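# Carry the spare power supply from shelving to bench

## Task

Take the spare power supply, a slim steel box with a round fan on one end and gold contacts on the other, from the parts shelving and set it on the work bench. When finished, no box may be lying on the floor, the gripper must have released it and the robot must have backed away. The robot must not topple or finish leaning, and the box must stay where it is without the robot supporting it.

## Robot and tools

ROBOT. A Hello Robot Stretch 3 with one arm: a two-wheeled base (0.33 m long, 0.34 m wide), a lift that slides up a mast, and a telescoping arm that sticks out to the robot's RIGHT side, ending in a wrist and a two-finger gripper. The base cannot move sideways, so reaching further forward or back means driving. Spinning in place pivots about the point between the drive wheels, 0.05 m behind the front edge. With the arm pulled in and the wrist folded over the base, the robot sweeps a circle of radius 0.28 m when turning; an unfolded, level wrist reaches past that circle.

FRAMES. Base frame: origin on the floor between the drive wheels, x ahead, y to the left, z up. hand_pose is reported in it, located where the closed fingertips meet; with all wrist joints at zero its x axis points up, y points back along the arm toward the mast, z toward the rear. The odometry frame is the base frame as it was when the scene began.

execute_actions. Arguments: "actions", a list holding one action or nothing (empty list = just report state and images), and "cameras", a list drawn from head_camera, nav_camera, wrist_camera, all (omitted, null or ["all"] gives all; [] gives none; an unknown name rejects the call). An action may contain:
- "base": exactly one relative move, measured from where the base last reported itself. {"translate_m": d} drives straight d metres, -1 to 1, positive forward. {"rotate_rad": d} spins d radians, -3.2 to 3.2, positive to the left (counter-clockwise seen from above).
- "joints": absolute targets by name, each one number: lift_m 0 to 1.1 (arm height on the mast); arm_m 0 to 0.52 (extension); wrist_yaw_rad -1.345 to 4.42 (0 along the arm, positive toward the front, 3.0 folded over the base); wrist_pitch_rad -1.57 to 0.451 (0 level, negative tips fingers down); wrist_roll_rad -2.911 to 2.911 (0 fingers side by side, level); gripper_m -0.089 to 0.179 (bigger is wider; real fingertip gap is about 0.007 less when nearly shut, 0.025 less when fully open, zero below 0.007); head_pan_rad -3.953 to 1.73 (0 forward, positive left, -1.57 faces along the arm); head_tilt_rad -1.53 to 0.419 (0 level, negative down). Done tolerances: 0.004 for metre joints, 0.02 for yaw, roll and head, 0.05 for pitch.
- "contact_limits": {"arm_m": effort percent, 1 to 100}, which halts the arm once its motor effort reaches that level (sign reversed when retracting) and caps its holding force until the next action; values above the maximum are trimmed.
All parts of an action start at once and may finish at different moments; no action runs beyond 15 s. A joint or the base left out of an action may keep driving toward its earlier target unnoticed by the status lines. Any bad key or out-of-range number rejects the call with no motion. If a result reports a stop, the remaining execute_actions, wait and finished_scene calls in that same reply are skipped.

wait: {"seconds": 0 to 10}; sends nothing new and returns the same report as an empty action.
zoom_image: {"camera": name, "region": [x0, y0, x1, y1]} in pixels from the top-left of that camera's most recent full image, no larger than 504 by 504.
finished_scene: {"scene": current scene number}; irreversible, reports success and gives the next task. Replying with no tool call ends everything.

RESULT LINES. joint_positions; base_status and joint_status (done, off_target = stopped short and maybe still pushing, contact_stop, time_out, torque_fault); on_its_own (uncommanded behaviour; "held at" is a held target, not the actual position; rest effort out of range hints at pushing or a load); motor_effort as percent with the last action's peak in brackets, noisy and biased; lidar_m, 12 distances in 30-degree sectors starting straight ahead and going counter-clockwise (4th left, 7th behind, 10th right), in a plane 0.17 m up, range 0.15 to 12 m, blind to glass and partly blocked by the robot itself, "-" meaning nothing; wrist_depth_mm (45 to 1000) and head_depth_mm (280 to 4000), 7x7 grids of median depth, head grid sideways like its image; base_odometry from wheels only, heading -3.142 to 3.142; turned_by_wheels and turned_by_imu since the last result; base_tilt in degrees (forward, right positive; a few degrees of fixed bias); contact_limits; pictures naming the returned images in order. Positive wheel effort pushes forward. Calibration data for each camera are provided; poses shift with joint readings, especially the wrist camera.

BEHAVIOUR. Arm and lift stop and go limp when pressed hard; a limp lift may sink under weight or keep pressing. Closing fingers on a surface lifts a limp lift. Base, wrist and head never stop on contact. Overloaded wrist servos cut out for 10 s (torque_fault), which also hurts the result. The base only goes fast (0.30 m/s, 1.9 rad/s) when stowed: lift_m under 0.30, arm_m under 0.03, wrist_yaw_rad over 2.54; otherwise 0.10 m/s and 0.63 rad/s. The world keeps moving while you think; a loose object may occasionally get nudged.

GRIPPING. Command gripper_m below the object's width to hold (lower squeezes harder, but the stall guard may ease off and let heavy items slip; resend a new value to squeeze again). To let go, open at least 0.02 beyond the contact value. Neither reading nor status proves a grip; check cameras.

AVOID. Fold or unfold the wrist only with lift_m 0.32 to 0.95, wrist_pitch_rad -0.4, roll near 0; once folded the lift may drop to 0.25. With yaw below -0.4 keep pitch at -0.5 or lower. Pushing into something rigid with the gripper above about 0.45 m, a raised contact limit, or a repeated push can tip the robot; so can driving while gripping or hooking something fixed, or snagging furniture (worst in reverse). If tilted, reverse the last move in small steps, free the gripper, and lower lift_m to about 0.2. Drops, slams and hard shoves are penalised.

Each tool is called after "Request:" as name(argument=value, ...) on one line, values as JSON.

## Session

Request:
execute_actions(actions=[])

Scene clock: 0.00 s.
base_odometry: x=+0.000 y=+0.000 heading=+0.000 (m, m, rad; odometry frame)
turned_by_wheels: +0.000 (rad since the last result)
turned_by_imu: +0.000 (rad since the last result)
base_tilt: forward=-1.3 right=-1.6 (deg)
lidar_m: 1.96 2.63 1.95 1.50 1.05 1.09 2.17 2.12 1.76 1.10 1.07 1.12
head_depth_mm: 2118 2822 2873 2883 2805 2792 2158 / 2093 3018 3161 3176 3106 3156 2176 / 2000 3014 3034 3096 2842 3010 2184 / 1884 2848 2871 2895 2519 2847 2202 / 1867 2747 2735 2756 2593 2723 2124 / 1856 2592 2585 2585 2557 2505 2230 / 2028 2481 2464 2489 2459 2488 2256
base_status: not commanded
joint_positions: lift_m=+0.356 arm_m=+0.000 wrist_yaw_rad=+3.064 wrist_pitch_rad=-0.337 wrist_roll_rad=-0.018 gripper_m=+0.037 head_pan_rad=+0.010 head_tilt_rad=-0.023
joint_status: not commanded
motor_effort: left_wheel=-1 right_wheel=-1 lift_m=+22 arm_m=-1 wrist_yaw_rad=+1 wrist_pitch_rad=+7 wrist_roll_rad=-1 gripper_m=+1 head_pan_rad=+0 head_tilt_rad=+1 (%)
hand_pose: x=-0.0032 y=+0.0884 z=+0.3871 quat_wxyz=(+0.145, +0.695, +0.093, +0.698) (m; base frame)
wrist_depth_mm: - - - - - - - / - - - - - - - / - - - - - - - / 951 943 932 944 915 925 921 / 764 742 - 730 746 729 730 / 628 626 - 608 601 609 605 / 526 528 - 531 521 523 520
pictures: head_camera (sideways: a quarter turn clockwise sets it upright), nav_camera (sideways: a quarter turn counterclockwise sets it upright), wrist_camera
Images, in order (width x height): head_camera 896x504, nav_camera 672x504, wrist_camera 644x364.

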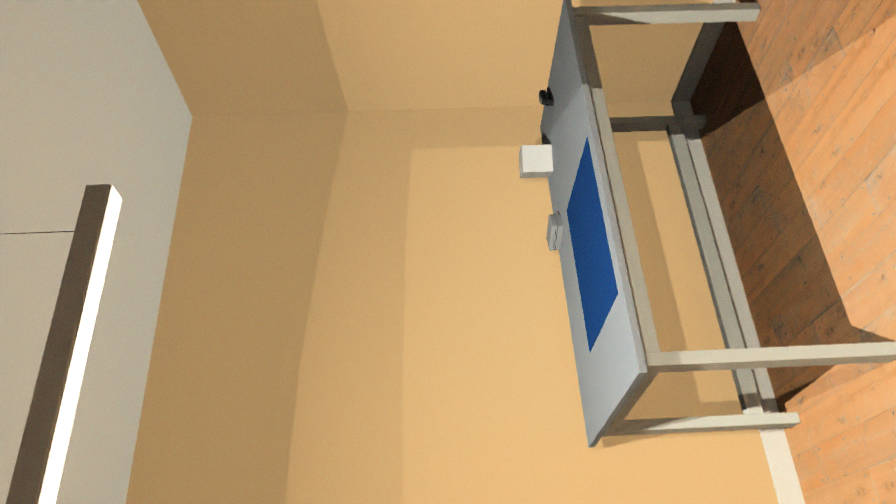

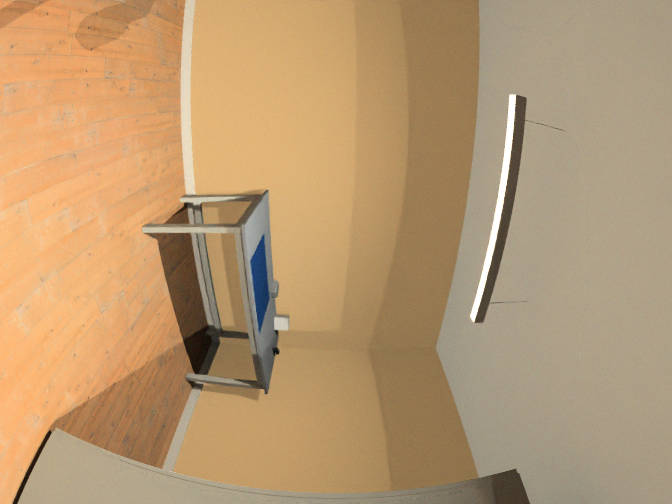

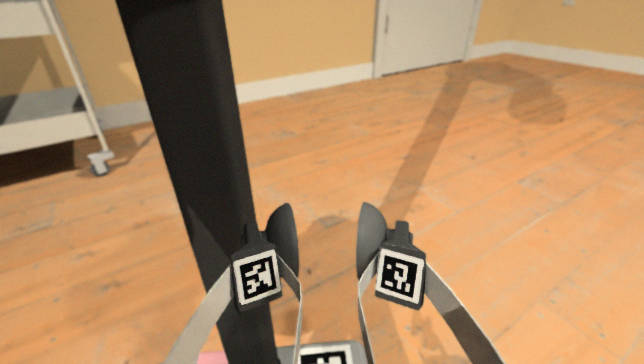

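Request:
execute_actions(actions=[{"joints":{"head_pan_rad":-1.9,"head_tilt_rad":-0.4}}], cameras=["head_camera","nav_camera"])

Request:
execute_actions(actions=[{"joints":{"head_pan_rad":-3.5}}], cameras=["head_camera","nav_camera"])

Scene clock: 5.33 s.
base_odometry: x=+0.000 y=+0.000 heading=+0.000 (m, m, rad; odometry frame)
turned_by_wheels: +0.000 (rad since the last result)
turned_by_imu: +0.000 (rad since the last result)
base_tilt: forward=-1.2 right=-1.6 (deg)
lidar_m: 1.96 2.63 1.95 1.50 1.06 1.09 2.17 2.12 1.76 1.10 1.07 1.12
head_depth_mm: 1681 2039 2126 1876 2039 1725 1415 / 2024 2165 2324 2340 2140 1731 1416 / 2105 2282 2455 2515 2234 1740 1411 / 1969 2520 2688 2823 2283 1747 1415 / 2564 2740 2931 3040 2289 1752 1426 / 2460 2558 2729 2810 2284 1765 1425 / 2265 2363 2463 2606 2313 1651 1392
base_status: not commanded
joint_positions: lift_m=+0.356 arm_m=+0.000 wrist_yaw_rad=+3.064 wrist_pitch_rad=-0.337 wrist_roll_rad=-0.018 gripper_m=+0.037 head_pan_rad=-1.893 head_tilt_rad=-0.395
joint_status: all done
motor_effort: left_wheel=+0(0) right_wheel=-1(1) lift_m=+22(22) arm_m=-1(1) wrist_yaw_rad=+0(0) wrist_pitch_rad=+7(7) wrist_roll_rad=+0(0) gripper_m=+0(0) head_pan_rad=-4(28) head_tilt_rad=-2(18) (%)
hand_pose: x=-0.0032 y=+0.0884 z=+0.3871 quat_wxyz=(+0.145, +0.695, +0.093, +0.698) (m; base frame)
wrist_depth_mm: - - - - - - - / - - - - - - - / - - - - - - - / 970 952 940 955 923 930 935 / 754 750 - 736 749 721 729 / 614 613 - 609 599 608 604 / 530 533 - 534 516 521 513
pictures: head_camera (sideways: a quarter turn clockwise sets it upright), nav_camera (sideways: a quarter turn counterclockwise sets it upright)
camera_calibration (this result's frames):
head_camera: T_world_to_cam=[[0.15299, 0.365564, -0.918127, 1.21715], [0.928572, -0.371086, 0.00697795, -0.0165257], [-0.338153, -0.853615, -0.396225, 0.472572], [0, 0, 0, 1]] pos_world=[-0.0110644, -0.0476832, 1.30486]
nav_camera: T_world_to_cam=[[-0.11451, -0.362255, 0.925018, -1.16521], [-0.955156, 0.296094, -0.00228521, 0.0654948], [-0.273065, -0.883798, -0.379916, 0.450551], [0, 0, 0, 1]] pos_world=[0.0521589, -0.0432984, 1.24916]
Images, in order (width x height): head_camera 896x504, nav_camera 672x504.

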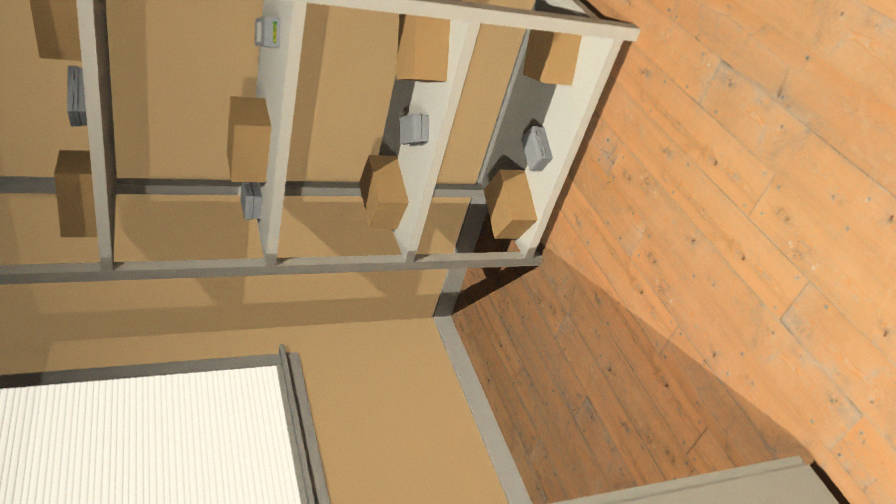

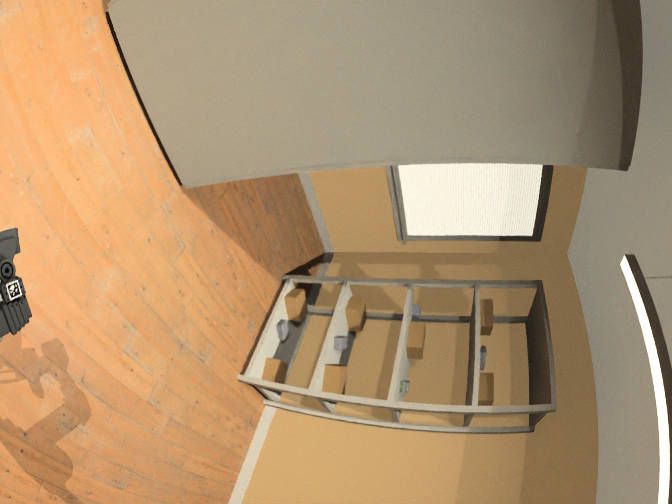

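Scene clock: 6.73 s.
base_odometry: x=+0.000 y=+0.000 heading=+0.000 (m, m, rad; odometry frame)
turned_by_wheels: +0.000 (rad since the last result)
turned_by_imu: +0.000 (rad since the last result)
base_tilt: forward=-1.2 right=-1.6 (deg)
lidar_m: 1.96 2.63 1.95 1.50 1.05 1.09 2.17 2.12 1.76 1.10 1.07 1.12
head_depth_mm: 1316 1388 1470 1469 1392 1415 1374 / 1396 1488 1576 1665 1494 1473 1410 / 1496 1602 1710 1833 1970 1735 1410 / 1596 1722 1847 2003 2100 1740 1418 / 1718 1853 2031 2213 2243 1747 1427 / 1875 2039 2209 2444 2287 1759 1422 / 2056 2185 2343 2459 2293 1770 1428
base_status: not commanded
joint_positions: lift_m=+0.356 arm_m=+0.000 wrist_yaw_rad=+3.064 wrist_pitch_rad=-0.337 wrist_roll_rad=-0.018 gripper_m=+0.037 head_pan_rad=-3.493 head_tilt_rad=-0.395
joint_status: all done
motor_effort: left_wheel=-1(1) right_wheel=-1(1) lift_m=+22(22) arm_m=+0(1) wrist_yaw_rad=+1(0) wrist_pitch_rad=+7(7) wrist_roll_rad=+0(0) gripper_m=+0(0) head_pan_rad=-3(32) head_tilt_rad=-2(2) (%)
hand_pose: x=-0.0032 y=+0.0884 z=+0.3871 quat_wxyz=(+0.145, +0.695, +0.093, +0.698) (m; base frame)
wrist_depth_mm: - - - - - - - / - - - - - - - / - - - - - - - / 951 942 903 914 929 929 917 / 756 739 - 734 752 728 727 / 620 628 - 615 611 606 603 / 532 529 - 543 520 519 515
pictures: head_camera (sideways: a quarter turn clockwise sets it upright), nav_camera (sideways: a quarter turn counterclockwise sets it upright)
camera_calibration (this result's frames):
head_camera: T_world_to_cam=[[0.361006, -0.163624, -0.918097, 1.21584], [-0.398044, -0.91734, 0.00697353, -0.00842759], [-0.843348, 0.362926, -0.396295, 0.475745], [0, 0, 0, 1]] pos_world=[-0.0410618, 0.0185496, 1.30485]
nav_camera: T_world_to_cam=[[-0.358823, 0.125064, 0.924989, -1.16368], [0.32386, 0.946102, -0.00228683, 0.0576949], [-0.875421, 0.298746, -0.379986, 0.454317], [0, 0, 0, 1]] pos_world=[-0.0385212, -0.0447762, 1.24916]
Images, in order (width x height): head_camera 896x504, nav_camera 672x504.

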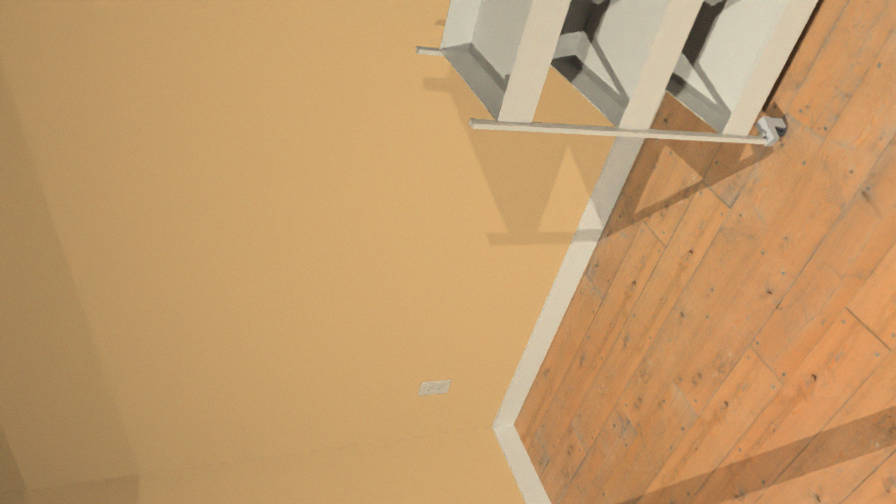

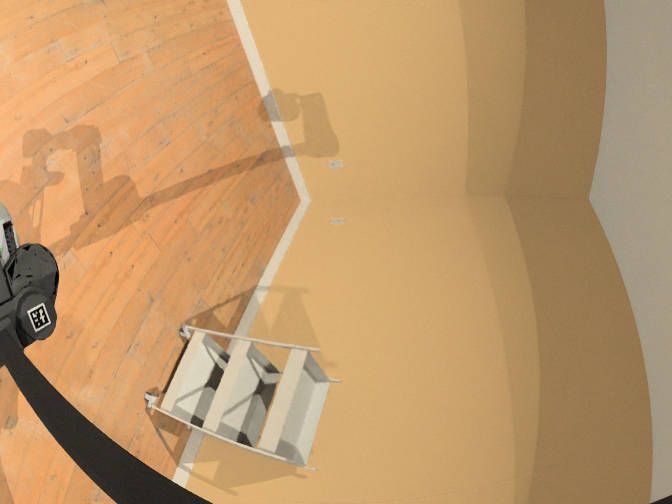

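Request:
execute_actions(actions=[{"base":{"rotate_rad":-2.3},"joints":{"lift_m":0.27,"head_pan_rad":0.1,"head_tilt_rad":-0.3}}], cameras=[])

Request:
execute_actions(actions=[{"base":{"translate_m":1.0}}], cameras=["head_camera"])

Request:
execute_actions(actions=[{"base":{"rotate_rad":1.24},"joints":{"head_pan_rad":-1.1,"head_tilt_rad":-0.6}}], cameras=["head_camera","nav_camera"])

Scene clock: 20.63 s.
base_odometry: x=+0.000 y=+0.000 heading=-2.300 (m, m, rad; odometry frame)
turned_by_wheels: -2.300 (rad since the last result)
turned_by_imu: -2.295 (rad since the last result)
base_tilt: forward=-1.2 right=-1.5 (deg)
lidar_m: 1.76 1.17 1.07 1.08 2.74 1.96 2.47 1.60 1.04 1.04 1.83 2.12
head_depth_mm: 1768 1855 1954 2053 2168 1907 1509 / 1831 1926 2028 2136 2245 1922 1518 / 1889 1990 2083 2199 2330 1927 1530 / 1958 1700 2131 1967 2151 1933 1527 / 2053 2138 2230 2392 2478 1943 1531 / 2157 2216 2345 2291 2324 1948 1542 / 2234 2393 2467 2641 2528 1960 1531
base_status: done
joint_positions: lift_m=+0.270 arm_m=+0.000 wrist_yaw_rad=+3.064 wrist_pitch_rad=-0.337 wrist_roll_rad=-0.018 gripper_m=+0.037 head_pan_rad=+0.093 head_tilt_rad=-0.310
joint_status: all done
motor_effort: left_wheel=+1(9) right_wheel=-2(9) lift_m=+20(23) arm_m=-1(1) wrist_yaw_rad=+0(0) wrist_pitch_rad=+7(7) wrist_roll_rad=+0(0) gripper_m=+0(0) head_pan_rad=+2(34) head_tilt_rad=+3(12) (%)
hand_pose: x=-0.0032 y=+0.0883 z=+0.3013 quat_wxyz=(+0.145, +0.695, +0.093, +0.698) (m; base frame)
wrist_depth_mm: - - - - 964 900 860 / - - - - - 938 945 / - - - - - - - / 790 783 770 783 765 751 756 / 622 621 - 605 618 595 598 / 511 514 - 524 506 494 504 / 442 - - - 431 429 426
pictures: none
No camera images: the call's "cameras" was empty. Leave "cameras" out to get every camera's image.

Scene clock: 25.73 s.
base_odometry: x=-0.666 y=-0.746 heading=-2.300 (m, m, rad; odometry frame)
turned_by_wheels: +0.000 (rad since the last result)
turned_by_imu: +0.010 (rad since the last result)
base_tilt: forward=-1.2 right=-1.6 (deg)
lidar_m: 0.76 1.21 1.92 0.81 0.88 2.78 3.04 1.52 1.44 1.85 1.29 1.19
head_depth_mm: 984 1029 1085 1144 1206 1281 1365 / 995 1039 1102 1172 1253 1317 1393 / 649 685 727 971 1290 1128 1360 / 710 1161 1232 933 1371 1035 1004 / 740 1214 1296 962 1439 1076 1332 / 802 1275 1345 1031 1517 1129 1372 / 1209 1338 1414 1030 1507 1216 1394
base_status: done
joint_positions: lift_m=+0.270 arm_m=+0.000 wrist_yaw_rad=+3.064 wrist_pitch_rad=-0.337 wrist_roll_rad=-0.018 gripper_m=+0.037 head_pan_rad=+0.093 head_tilt_rad=-0.309
joint_status: not commanded
motor_effort: left_wheel=+0(7) right_wheel=-2(3) lift_m=+19(19) arm_m=-1(1) wrist_yaw_rad=+0(0) wrist_pitch_rad=+7(8) wrist_roll_rad=+0(0) gripper_m=+0(0) head_pan_rad=+2(2) head_tilt_rad=+3(4) (%)
hand_pose: x=-0.0032 y=+0.0883 z=+0.3013 quat_wxyz=(+0.145, +0.695, +0.093, +0.698) (m; base frame)
wrist_depth_mm: 926 865 779 - - - - / - 943 827 - - - - / - - 915 - - - - / 765 793 791 783 763 766 734 / 626 615 - 614 623 604 601 / 508 509 - 521 507 502 498 / 441 - - - 429 429 428
pictures: head_camera (sideways: a quarter turn clockwise sets it upright)
camera_calibration (this result's frames):
head_camera: T_world_to_cam=[[-0.316263, 0.0000670297, -0.948671, 1.25988], [-0.0356301, 0.999294, 0.0119488, -0.0171166], [0.948002, 0.0375802, -0.316038, 0.360371], [0, 0, 0, 1]] pos_world=[0.0562114, 0.00347726, 1.30931]
Images, in order (width x height): head_camera 896x504.

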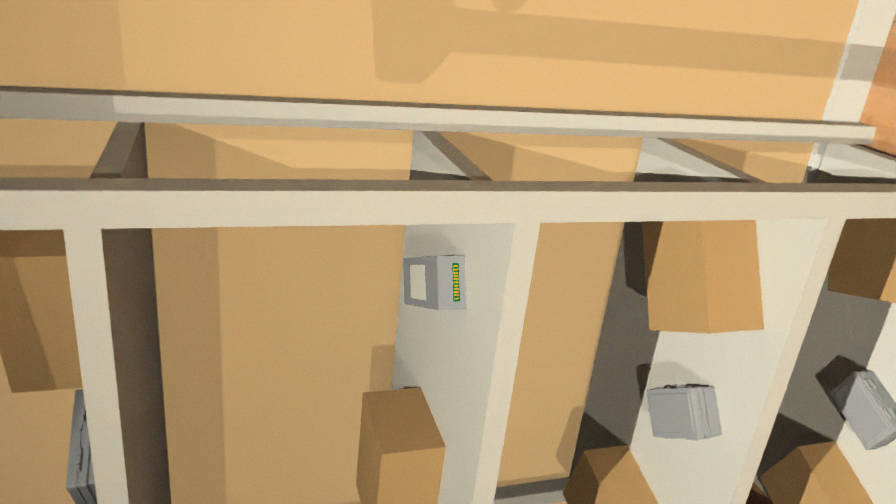

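Scene clock: 27.70 s.
base_odometry: x=-0.666 y=-0.746 heading=-1.060 (m, m, rad; odometry frame)
turned_by_wheels: +1.240 (rad since the last result)
turned_by_imu: +1.235 (rad since the last result)
base_tilt: forward=-1.2 right=-1.6 (deg)
lidar_m: 1.32 0.81 1.05 2.79 2.48 1.43 1.75 1.62 1.22 1.16 0.76 1.21
head_depth_mm: 962 1067 1177 1300 1458 1462 1236 / 1011 1074 1220 1334 1528 1464 1245 / 646 710 781 902 1080 1367 1247 / 1117 1082 873 1157 1116 1369 1245 / 1171 1171 1451 1326 1536 1395 1248 / 1235 1011 1539 1287 1583 1427 1254 / 1293 1009 1564 1307 1544 1473 1256
base_status: done
joint_positions: lift_m=+0.270 arm_m=+0.000 wrist_yaw_rad=+3.064 wrist_pitch_rad=-0.337 wrist_roll_rad=-0.018 gripper_m=+0.037 head_pan_rad=-1.093 head_tilt_rad=-0.593
joint_status: all done
motor_effort: left_wheel=-2(9) right_wheel=+1(11) lift_m=+20(19) arm_m=-1(1) wrist_yaw_rad=+0(1) wrist_pitch_rad=+7(7) wrist_roll_rad=+0(0) gripper_m=+1(0) head_pan_rad=-3(35) head_tilt_rad=-3(16) (%)
hand_pose: x=-0.0032 y=+0.0883 z=+0.3013 quat_wxyz=(+0.145, +0.695, +0.093, +0.698) (m; base frame)
wrist_depth_mm: - - - - - - 781 / - - - - - - 787 / - - - - - - 791 / 789 783 770 784 752 772 749 / 623 614 - 608 615 602 593 / 513 517 - 518 510 507 501 / 445 - - - 434 435 425
pictures: head_camera (sideways: a quarter turn clockwise sets it upright), nav_camera (sideways: a quarter turn counterclockwise sets it upright)
camera_calibration (this result's frames):
head_camera: T_world_to_cam=[[-0.23508, 0.517832, -0.822549, 1.09486], [0.913281, 0.407305, -0.004594, -0.00136675], [0.332649, -0.752298, -0.568676, 0.692867], [0, 0, 0, 1]] pos_world=[0.0281461, -0.0451535, 1.29458]
nav_camera: T_world_to_cam=[[0.260278, -0.489393, 0.832316, -1.04658], [-0.8783, -0.478066, -0.00643962, 0.0704335], [0.401054, -0.729347, -0.554264, 0.6733], [0, 0, 0, 1]] pos_world=[0.0642337, 0.0125535, 1.24472]
Images, in order (width x height): head_camera 896x504, nav_camera 672x504.

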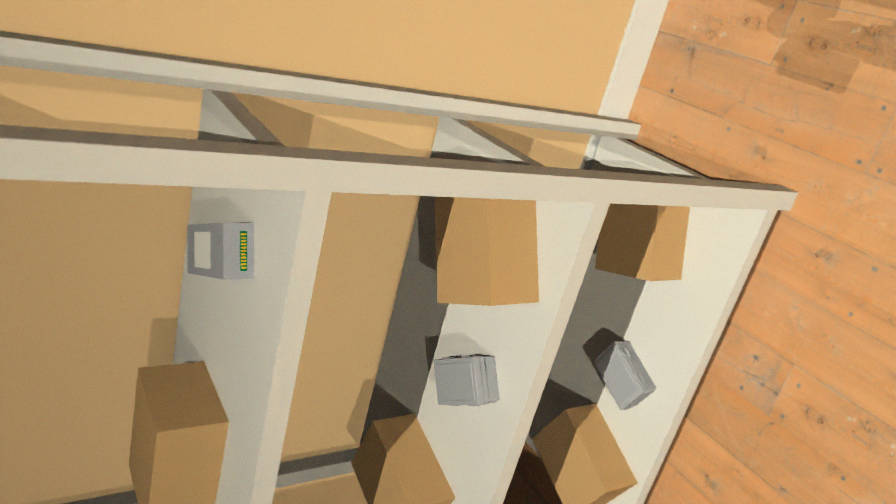

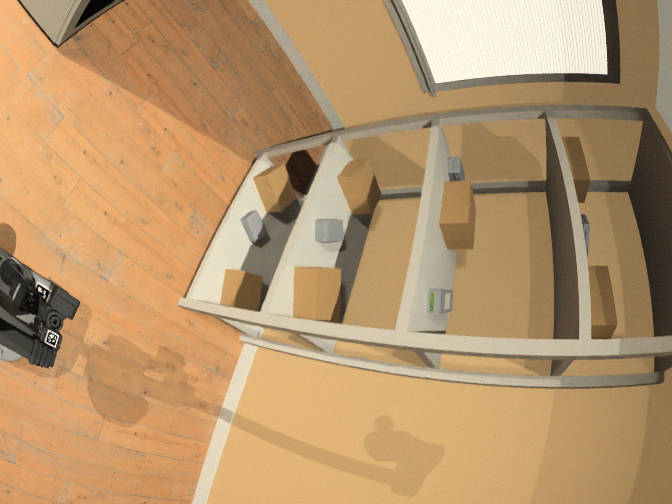

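Request:
execute_actions(actions=[{"base":{"translate_m":0.38},"joints":{"lift_m":0.9,"head_pan_rad":-1.5,"head_tilt_rad":-0.45}}], cameras=[])

Request:
execute_actions(actions=[{"joints":{"wrist_yaw_rad":0.3,"wrist_pitch_rad":0,"gripper_m":0.15,"arm_m":0.2}}])

Scene clock: 42.60 s.
base_odometry: x=-0.480 y=-1.077 heading=-1.060 (m, m, rad; odometry frame)
turned_by_wheels: +0.000 (rad since the last result)
turned_by_imu: +0.003 (rad since the last result)
base_tilt: forward=-1.2 right=-1.6 (deg)
lidar_m: 1.25 0.52 0.50 3.39 2.99 1.82 1.79 1.64 1.24 0.74 0.95 1.58
head_depth_mm: 974 1060 1160 1264 1389 1522 1420 / 958 1013 720 776 1286 1485 1310 / 1008 1084 1081 1252 1114 1030 1265 / 1019 1094 947 1295 1074 998 1251 / 1024 1097 1093 1309 1237 1043 1313 / 1025 1108 1019 1318 1242 1012 1247 / 1032 1111 878 1324 1194 1044 1256
base_status: done
joint_positions: lift_m=+0.900 arm_m=+0.000 wrist_yaw_rad=+3.064 wrist_pitch_rad=-0.338 wrist_roll_rad=-0.018 gripper_m=+0.037 head_pan_rad=-1.493 head_tilt_rad=-0.458
joint_status: all done
motor_effort: left_wheel=-2(8) right_wheel=+1(7) lift_m=+24(25) arm_m=-1(1) wrist_yaw_rad=+0(0) wrist_pitch_rad=+7(8) wrist_roll_rad=+0(0) gripper_m=+0(0) head_pan_rad=-4(25) head_tilt_rad=+2(13) (%)
hand_pose: x=-0.0032 y=+0.0882 z=+0.9309 quat_wxyz=(+0.145, +0.695, +0.093, +0.698) (m; base frame)
wrist_depth_mm: - - - - - 547 396 / - - - - - 551 429 / - - - - - 560 472 / - - - - - 565 515 / - - - - 953 604 588 / - - - - 986 665 663 / - - - - - 741 777
pictures: none
No camera images: the call's "cameras" was empty. Leave "cameras" out to get every camera's image.

Scene clock: 45.30 s.
base_odometry: x=-0.480 y=-1.077 heading=-1.060 (m, m, rad; odometry frame)
turned_by_wheels: +0.000 (rad since the last result)
turned_by_imu: +0.000 (rad since the last result)
base_tilt: forward=-1.3 right=-1.6 (deg)
lidar_m: 1.25 0.52 0.50 3.41 2.99 1.81 1.80 1.64 1.24 0.74 0.95 1.58
head_depth_mm: 971 1061 1160 1256 - 1534 1338 / 960 1012 715 750 - 1487 1288 / 1010 1086 1073 808 - 1320 1256 / 1014 1093 942 815 - 1000 1241 / 1021 1098 1095 1311 1218 1040 1284 / 1026 1107 1014 1067 1242 1014 1246 / 1030 1118 879 1324 1198 1039 1255
base_status: not commanded
joint_positions: lift_m=+0.900 arm_m=+0.200 wrist_yaw_rad=+0.302 wrist_pitch_rad=-0.023 wrist_roll_rad=-0.018 gripper_m=+0.150 head_pan_rad=-1.493 head_tilt_rad=-0.458
joint_status: all done
motor_effort: left_wheel=-2(2) right_wheel=+1(1) lift_m=+24(25) arm_m=+3(2) wrist_yaw_rad=-2(2) wrist_pitch_rad=+12(14) wrist_roll_rad=+0(0) gripper_m=+1(82) head_pan_rad=-4(3) head_tilt_rad=+3(4) (%)
hand_pose: x=+0.0545 y=-0.5886 z=+1.0085 quat_wxyz=(+0.707, +0.114, -0.691, +0.099) (m; base frame)
wrist_depth_mm: - 938 822 749 699 638 588 / - 969 854 785 720 649 603 / - 581 519 777 523 662 258 / 484 433 386 341 327 321 253 / - - 986 891 790 273 254 / - - 911 912 824 - 260 / 677 673 765 765 752 757 300
pictures: head_camera (sideways: a quarter turn clockwise sets it upright), nav_camera (sideways: a quarter turn counterclockwise sets it upright), wrist_camera
camera_calibration (this result's frames):
head_camera: T_world_to_cam=[[-0.0057488, 0.453162, -0.89141, 1.18326], [0.999811, 0.0191727, 0.00329883, -0.0121701], [0.0185856, -0.891222, -0.453187, 0.544519], [0, 0, 0, 1]] pos_world=[0.00884987, -0.0506875, 1.30158]
nav_camera: T_world_to_cam=[[0.0399441, -0.435603, 0.899252, -1.13253], [-0.995107, -0.098736, -0.00362647, 0.0674845], [0.0903682, -0.894707, -0.437416, 0.523159], [0, 0, 0, 1]] pos_world=[0.0651151, -0.0185964, 1.24751]
wrist_camera: T_world_to_cam=[[-0.959455, -0.281859, -0.00105095, -0.108227], [-0.0615495, 0.213152, -0.975079, 1.14197], [0.275059, -0.935479, -0.221858, -0.180348], [0, 0, 0, 1]] pos_world=[0.0160556, -0.44263, 1.07339]
Images, in order (width x height): head_camera 896x504, nav_camera 672x504, wrist_camera 644x364.

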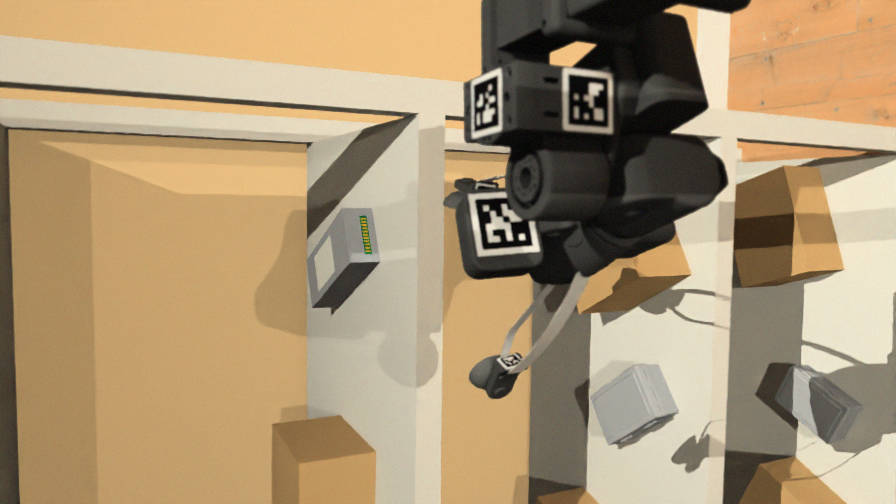

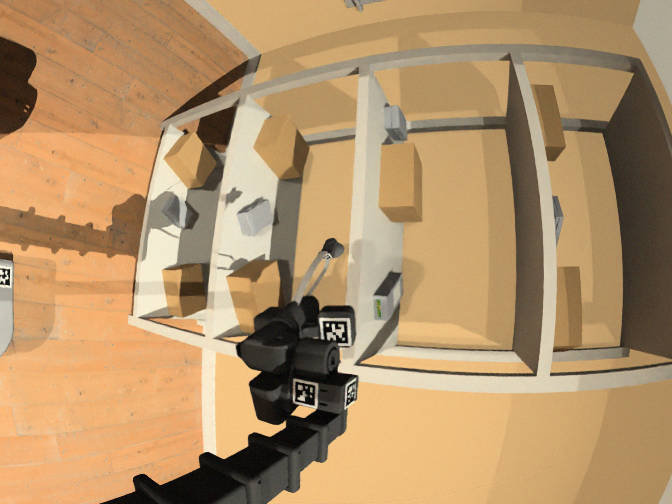

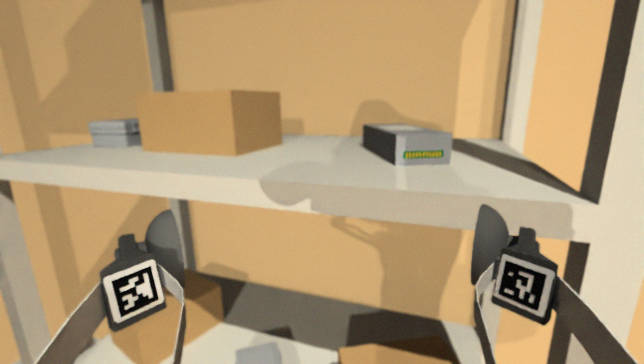

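Request:
execute_actions(actions=[{"base":{"rotate_rad":0.35},"joints":{"wrist_yaw_rad":0,"arm_m":0.15,"lift_m":0.915,"gripper_m":0.135,"wrist_roll_rad":0}}], cameras=[])

Request:
execute_actions(actions=[{"base":{"translate_m":-0.275},"joints":{"arm_m":0.25}}], cameras=["head_camera","wrist_camera"])

Scene clock: 54.27 s.
base_odometry: x=-0.480 y=-1.077 heading=-0.710 (m, m, rad; odometry frame)
turned_by_wheels: +0.350 (rad since the last result)
turned_by_imu: +0.350 (rad since the last result)
base_tilt: forward=-1.3 right=-1.6 (deg)
lidar_m: 0.62 0.50 0.86 3.57 1.93 1.80 1.98 1.31 0.74 0.85 0.96 1.54
head_depth_mm: 991 1060 940 802 - - 1193 / 1030 1102 1071 805 - - 1225 / 1066 1150 925 1325 - - 1268 / 1113 1202 914 1409 1240 1420 1281 / 1158 1253 947 1463 1168 1380 1303 / 1175 1293 1036 1588 1195 1660 1326 / 1270 1381 1456 1631 1192 1516 1363
base_status: done
joint_positions: lift_m=+0.915 arm_m=+0.150 wrist_yaw_rad=+0.001 wrist_pitch_rad=-0.023 wrist_roll_rad=-0.006 gripper_m=+0.135 head_pan_rad=-1.493 head_tilt_rad=-0.458
joint_status: all done
motor_effort: left_wheel=-1(6) right_wheel=+1(8) lift_m=+25(26) arm_m=-4(5) wrist_yaw_rad=-1(2) wrist_pitch_rad=+12(12) wrist_roll_rad=+3(3) gripper_m=+0(64) head_pan_rad=-3(4) head_tilt_rad=+3(3) (%)
hand_pose: x=-0.0211 y=-0.5510 z=+1.0236 quat_wxyz=(+0.709, +0.009, -0.705, -0.008) (m; base frame)
wrist_depth_mm: - - 913 816 764 700 613 / - - 963 870 767 703 632 / - - 674 545 794 706 643 / - 596 480 427 385 374 361 / - - - 977 856 335 676 / - - 807 944 903 - 708 / - 752 728 765 765 720 739
pictures: none
No camera images: the call's "cameras" was empty. Leave "cameras" out to get every camera's image.

Scene clock: 57.97 s.
base_odometry: x=-0.689 y=-0.898 heading=-0.709 (m, m, rad; odometry frame)
turned_by_wheels: +0.001 (rad since the last result)
turned_by_imu: +0.000 (rad since the last result)
base_tilt: forward=-1.2 right=-1.6 (deg)
lidar_m: 0.80 0.76 1.54 3.17 1.65 1.58 1.80 1.19 1.05 0.64 1.05 1.79
head_depth_mm: 838 919 1011 1076 1250 1343 1348 / 914 564 614 657 - 1268 1285 / 972 1045 1077 - - 941 1188 / 1015 1094 1090 812 1230 945 1215 / 1053 1139 1092 1367 1234 1038 1280 / 1097 1195 925 1436 1240 1080 1277 / 1150 1255 928 1457 1202 1357 1315
base_status: done
joint_positions: lift_m=+0.915 arm_m=+0.250 wrist_yaw_rad=+0.036 wrist_pitch_rad=-0.024 wrist_roll_rad=-0.005 gripper_m=+0.135 head_pan_rad=-1.493 head_tilt_rad=-0.458
joint_status: all done
on_its_own: right_wheel is at rest, and its effort (-25) is outside its rest range (-18 to +18); wrist_yaw_rad is at rest, and its effort (-30) is outside its rest range (-12 to +12)
motor_effort: left_wheel=+9(9) right_wheel=-25(26) lift_m=+24(25) arm_m=+3(4) wrist_yaw_rad=-30(32) wrist_pitch_rad=+13(13) wrist_roll_rad=+2(3) gripper_m=+8(8) head_pan_rad=-3(3) head_tilt_rad=+3(3) (%)
hand_pose: x=-0.0123 y=-0.6500 z=+1.0233 quat_wxyz=(+0.709, +0.021, -0.705, +0.004) (m; base frame)
wrist_depth_mm: - 872 745 656 587 476 123 / - 860 794 687 599 477 128 / - 454 666 679 614 152 133 / 439 420 408 325 380 149 140 / - 299 246 241 236 152 508 / - - 902 208 186 - 538 / - 708 784 792 720 168 563
pictures: head_camera (sideways: a quarter turn clockwise sets it upright), wrist_camera
camera_calibration (this result's frames):
head_camera: T_world_to_cam=[[-0.00572351, 0.452905, -0.89154, 1.18343], [0.999811, 0.0191619, 0.00331574, -0.0121921], [0.0185854, -0.891353, -0.452929, 0.544184], [0, 0, 0, 1]] pos_world=[0.00884929, -0.0506876, 1.30159]
wrist_camera: T_world_to_cam=[[-0.999719, -0.0195721, -0.0133697, -0.00700148], [0.00867176, 0.22294, -0.974794, 1.17235], [0.0220594, -0.974636, -0.222708, -0.243755], [0, 0, 0, 1]] pos_world=[-0.0117888, -0.499073, 1.08842]
Images, in order (width x height): head_camera 896x504, wrist_camera 644x364.

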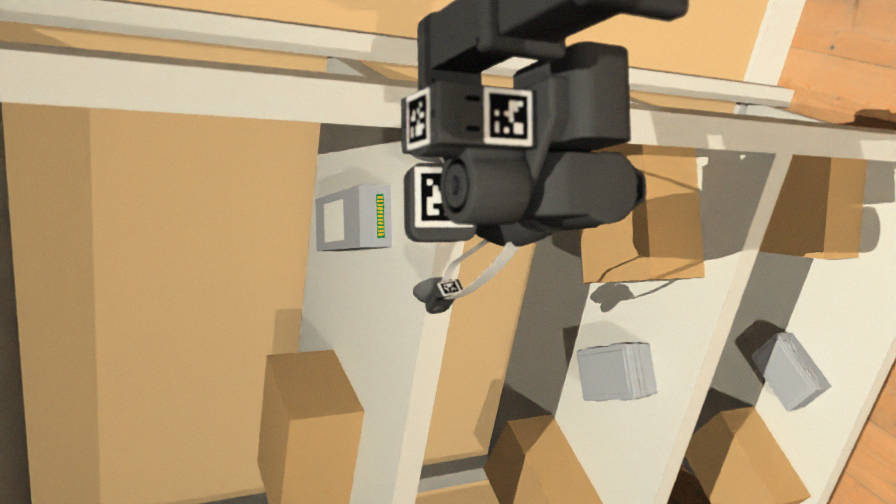

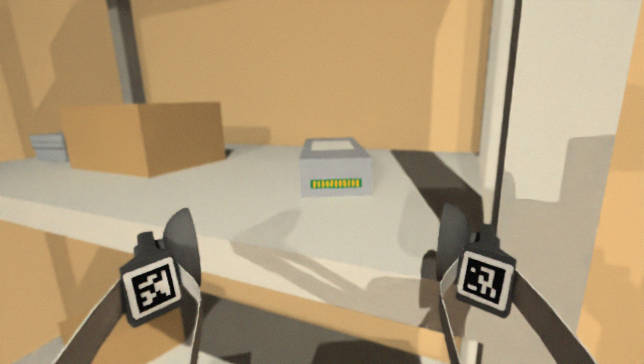

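Request:
execute_actions(actions=[{"base":{"translate_m":0.03},"joints":{"arm_m":0.12,"lift_m":0.93}}], cameras=[])

Request:
execute_actions(actions=[{"base":{"rotate_rad":-0.2}}], cameras=[])

Request:
execute_actions(actions=[{"base":{"translate_m":0.135}}], cameras=[])

Request:
execute_actions(actions=[{"joints":{"arm_m":0.34}}], cameras=["head_camera","wrist_camera"])

Scene clock: 69.03 s.
base_odometry: x=-0.666 y=-0.918 heading=-0.709 (m, m, rad; odometry frame)
turned_by_wheels: +0.000 (rad since the last result)
turned_by_imu: -0.001 (rad since the last result)
base_tilt: forward=-1.2 right=-1.6 (deg)
lidar_m: 0.78 0.73 1.47 3.22 1.68 1.60 1.82 1.21 1.06 0.64 1.04 1.77
head_depth_mm: 514 559 953 1085 - - 1296 / 948 1009 992 680 - - 963 / 984 1054 993 721 - - 1193 / 1019 1104 1087 815 1261 972 1232 / 1067 1149 1007 816 1235 1041 1282 / 1108 1212 912 1458 1246 1361 1279 / 1163 1256 943 1468 1177 1353 1321
base_status: done
joint_positions: lift_m=+0.930 arm_m=+0.120 wrist_yaw_rad=+0.054 wrist_pitch_rad=-0.023 wrist_roll_rad=-0.002 gripper_m=+0.135 head_pan_rad=-1.493 head_tilt_rad=-0.458
joint_status: all done
on_its_own: wrist_yaw_rad is held at +0.053, not at your +0.000, by its stall guard, which is not easing now
motor_effort: left_wheel=-1(8) right_wheel=+0(12) lift_m=+25(29) arm_m=-4(5) wrist_yaw_rad=+0(10) wrist_pitch_rad=+12(16) wrist_roll_rad=+0(2) gripper_m=+0(2) head_pan_rad=-3(3) head_tilt_rad=+4(3) (%)
hand_pose: x=-0.0078 y=-0.5206 z=+1.0385 quat_wxyz=(+0.708, +0.027, -0.706, +0.010) (m; base frame)
wrist_depth_mm: - - 906 779 710 246 572 / - - 927 809 721 254 589 / - 725 651 825 747 266 599 / 661 517 473 454 438 276 623 / - - - 373 317 674 642 / - - 970 959 836 - 660 / - 771 810 813 758 737 670
pictures: none
No camera images: the call's "cameras" was empty. Leave "cameras" out to get every camera's image.

Scene clock: 70.23 s.
base_odometry: x=-0.666 y=-0.918 heading=-0.909 (m, m, rad; odometry frame)
turned_by_wheels: -0.200 (rad since the last result)
turned_by_imu: -0.200 (rad since the last result)
base_tilt: forward=-1.2 right=-1.6 (deg)
lidar_m: 1.07 0.73 1.00 3.49 2.39 1.60 1.98 1.34 1.12 0.65 1.04 1.16
head_depth_mm: 899 969 1045 1131 - - 1300 / 914 988 1067 1149 - - 1319 / 861 931 1005 1093 - - 1286 / 937 1006 1000 725 1234 944 1197 / 973 1053 1094 749 1232 936 1222 / 989 1076 1102 820 1238 980 1278 / 1012 1096 1020 830 1245 1011 1251
base_status: done
joint_positions: lift_m=+0.930 arm_m=+0.120 wrist_yaw_rad=+0.053 wrist_pitch_rad=-0.023 wrist_roll_rad=-0.002 gripper_m=+0.135 head_pan_rad=-1.493 head_tilt_rad=-0.458
joint_status: not commanded
on_its_own: wrist_yaw_rad is held at +0.053, not at your +0.000, by its stall guard, which is not easing now
motor_effort: left_wheel=+0(5) right_wheel=-3(8) lift_m=+24(24) arm_m=-3(4) wrist_yaw_rad=+0(0) wrist_pitch_rad=+12(12) wrist_roll_rad=+0(0) gripper_m=+0(0) head_pan_rad=-3(3) head_tilt_rad=+2(3) (%)
hand_pose: x=-0.0078 y=-0.5206 z=+1.0385 quat_wxyz=(+0.708, +0.027, -0.706, +0.010) (m; base frame)
wrist_depth_mm: 872 822 760 265 673 641 596 / 895 863 785 728 686 653 621 / 521 642 809 742 717 682 630 / 511 497 456 367 742 700 671 / - 371 338 312 773 730 682 / - - 951 859 806 - 693 / 716 807 803 597 853 797 727
pictures: none
No camera images: the call's "cameras" was empty. Leave "cameras" out to get every camera's image.

Scene clock: 72.83 s.
base_odometry: x=-0.583 y=-1.024 heading=-0.909 (m, m, rad; odometry frame)
turned_by_wheels: +0.000 (rad since the last result)
turned_by_imu: +0.001 (rad since the last result)
base_tilt: forward=-1.3 right=-1.6 (deg)
lidar_m: 1.01 0.62 0.76 2.83 2.55 1.73 2.12 1.38 1.15 0.66 0.96 1.63
head_depth_mm: 532 577 1039 1145 - - 1300 / 940 1005 991 688 - - 1257 / 959 1034 1071 721 - - 1202 / 978 1052 948 767 1234 935 1217 / 995 1073 1095 773 1237 1004 1282 / 1017 1101 941 823 1242 1010 1249 / 1037 1124 861 1358 1174 1044 1253
base_status: done
joint_positions: lift_m=+0.930 arm_m=+0.120 wrist_yaw_rad=+0.053 wrist_pitch_rad=-0.023 wrist_roll_rad=-0.002 gripper_m=+0.135 head_pan_rad=-1.493 head_tilt_rad=-0.458
joint_status: not commanded
on_its_own: wrist_yaw_rad is held at +0.053, not at your +0.000, by its stall guard, which is not easing now
motor_effort: left_wheel=+1(5) right_wheel=-3(2) lift_m=+25(25) arm_m=-3(4) wrist_yaw_rad=+0(1) wrist_pitch_rad=+12(12) wrist_roll_rad=+1(1) gripper_m=+1(0) head_pan_rad=-2(3) head_tilt_rad=+2(2) (%)
hand_pose: x=-0.0078 y=-0.5206 z=+1.0385 quat_wxyz=(+0.708, +0.027, -0.706, +0.010) (m; base frame)
wrist_depth_mm: 925 850 785 738 694 257 613 / 984 904 824 773 721 268 626 / - 522 826 791 754 284 663 / 513 496 472 449 445 292 683 / - 688 653 347 322 724 716 / - - - 924 824 - 748 / - 734 788 799 785 792 747
pictures: none
No camera images: the call's "cameras" was empty. Leave "cameras" out to get every camera's image.

Scene clock: 75.70 s.
base_odometry: x=-0.583 y=-1.024 heading=-0.909 (m, m, rad; odometry frame)
turned_by_wheels: +0.000 (rad since the last result)
turned_by_imu: +0.000 (rad since the last result)
base_tilt: forward=-1.2 right=-1.6 (deg)
lidar_m: 1.01 0.62 0.76 2.83 2.54 1.72 2.12 1.37 1.15 0.66 0.96 1.64
head_depth_mm: 531 575 1046 - 1293 1415 1347 / 940 1004 1064 - 772 915 1257 / 959 1035 1082 - 1068 941 1198 / 978 1050 1091 1272 1236 936 1216 / 999 1077 1095 818 1239 1006 1282 / 1019 1099 939 825 1238 1007 1251 / 1043 1131 863 1354 1181 1042 1254
base_status: not commanded
joint_positions: lift_m=+0.930 arm_m=+0.340 wrist_yaw_rad=+0.053 wrist_pitch_rad=-0.023 wrist_roll_rad=-0.002 gripper_m=+0.135 head_pan_rad=-1.493 head_tilt_rad=-0.458
joint_status: all done
on_its_own: wrist_yaw_rad is held at +0.053, not at your +0.000, by its stall guard, which is not easing now
motor_effort: left_wheel=+1(1) right_wheel=-3(3) lift_m=+24(24) arm_m=+3(3) wrist_yaw_rad=+1(0) wrist_pitch_rad=+12(12) wrist_roll_rad=+1(1) gripper_m=+1(1) head_pan_rad=-3(3) head_tilt_rad=+2(3) (%)
hand_pose: x=-0.0078 y=-0.7398 z=+1.0386 quat_wxyz=(+0.708, +0.027, -0.706, +0.010) (m; base frame)
wrist_depth_mm: 657 620 570 535 504 462 449 / 685 642 591 564 525 478 466 / 328 407 619 578 545 501 480 / 305 387 470 293 441 509 496 / 296 312 281 233 250 525 509 / 208 - 201 199 195 - 523 / 168 157 158 156 153 151 526
pictures: head_camera (sideways: a quarter turn clockwise sets it upright), wrist_camera
camera_calibration (this result's frames):
head_camera: T_world_to_cam=[[-0.0056969, 0.452775, -0.891606, 1.18351], [0.999812, 0.0191261, 0.00332432, -0.0122032], [0.0185581, -0.891419, -0.452799, 0.544015], [0, 0, 0, 1]] pos_world=[0.00884745, -0.0506878, 1.3016]
wrist_camera: T_world_to_cam=[[-0.999177, -0.0368283, -0.0169917, -0.0131282], [0.00839658, 0.222038, -0.975002, 1.20679], [0.0396805, -0.974342, -0.221546, -0.328856], [0, 0, 0, 1]] pos_world=[-0.0102012, -0.588855, 1.10355]
Images, in order (width x height): head_camera 896x504, wrist_camera 644x364.

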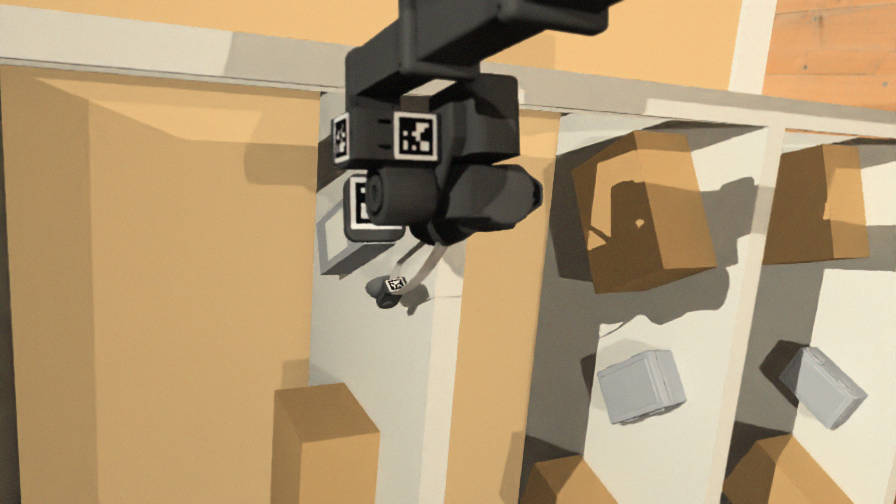

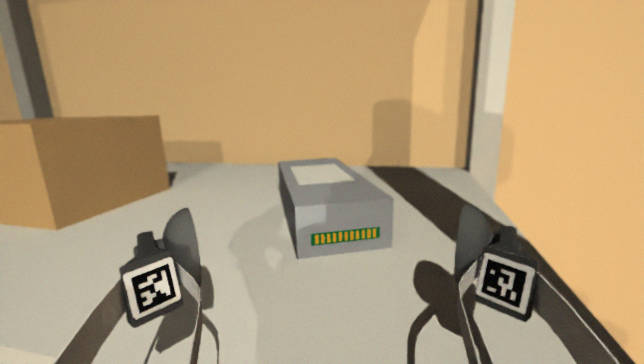

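Request:
execute_actions(actions=[{"joints":{"arm_m":0.47,"lift_m":0.917},"contact_limits":{"arm_m":15}}], cameras=["wrist_camera"])

Request:
execute_actions(actions=[{"joints":{"gripper_m":0.0}}], cameras=[])

Request:
execute_actions(actions=[{"joints":{"lift_m":0.95}}], cameras=["wrist_camera"])

Scene clock: 85.03 s.
base_odometry: x=-0.583 y=-1.024 heading=-0.909 (m, m, rad; odometry frame)
turned_by_wheels: +0.000 (rad since the last result)
turned_by_imu: +0.005 (rad since the last result)
base_tilt: forward=-1.2 right=-1.6 (deg)
lidar_m: 1.00 0.62 0.76 3.45 2.54 1.72 2.12 1.37 1.15 0.66 0.96 1.64
head_depth_mm: 529 570 1029 - 1299 1395 1343 / 935 1008 1065 813 1105 917 1210 / 960 1032 1091 - 1231 943 1201 / 982 1057 1100 822 1235 935 1216 / 998 1083 1104 824 1249 1011 1285 / 1020 1107 931 828 1247 1012 1247 / 1042 1131 862 1356 1182 1049 1257
base_status: not commanded
joint_positions: lift_m=+0.917 arm_m=+0.436 wrist_yaw_rad=+0.049 wrist_pitch_rad=-0.033 wrist_roll_rad=+0.002 gripper_m=+0.135 head_pan_rad=-1.493 head_tilt_rad=-0.456
joint_status: arm_m contact_stop (moved +0.096 of +0.130); the others done
on_its_own: wrist_yaw_rad is held at +0.053, not at your +0.000, by its stall guard, which is not easing now; arm_m is slack since a contact_stop, until your next command for it (your +0.470 is given up)
motor_effort: left_wheel=-1(5) right_wheel=-1(3) lift_m=+19(22) arm_m=+0(15) wrist_yaw_rad=+3(6) wrist_pitch_rad=+17(56) wrist_roll_rad=-1(2) gripper_m=+0(1) head_pan_rad=-3(4) head_tilt_rad=+3(3) (%)
contact_limits: arm_m 15 (drawing in: default 17, maximum 28; extending or still: default 23, maximum 38)
hand_pose: x=-0.0089 y=-0.8359 z=+1.0232 quat_wxyz=(+0.707, +0.030, -0.707, +0.005) (m; base frame)
wrist_depth_mm: 555 518 484 445 422 388 372 / 578 544 498 464 439 410 383 / 277 558 528 492 452 388 403 / 279 362 398 227 370 379 414 / 255 270 243 141 148 244 420 / 181 - 174 136 145 - 164 / 147 138 137 135 133 131 129
pictures: wrist_camera
camera_calibration (this result's frames):
wrist_camera: T_world_to_cam=[[-0.999261, -0.0326594, -0.0202592, -0.0111049], [0.0121246, 0.232327, -0.972562, 1.21931], [0.0364701, -0.972089, -0.23176, -0.413522], [0, 0, 0, 1]] pos_world=[-0.0107991, -0.685621, 1.08979]
Images, in order (width x height): wrist_camera 644x364.

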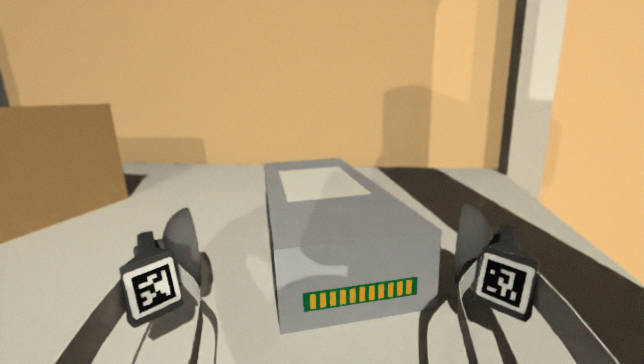

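not run: a stop came earlier in this reply.

not run: a stop came earlier in this reply.


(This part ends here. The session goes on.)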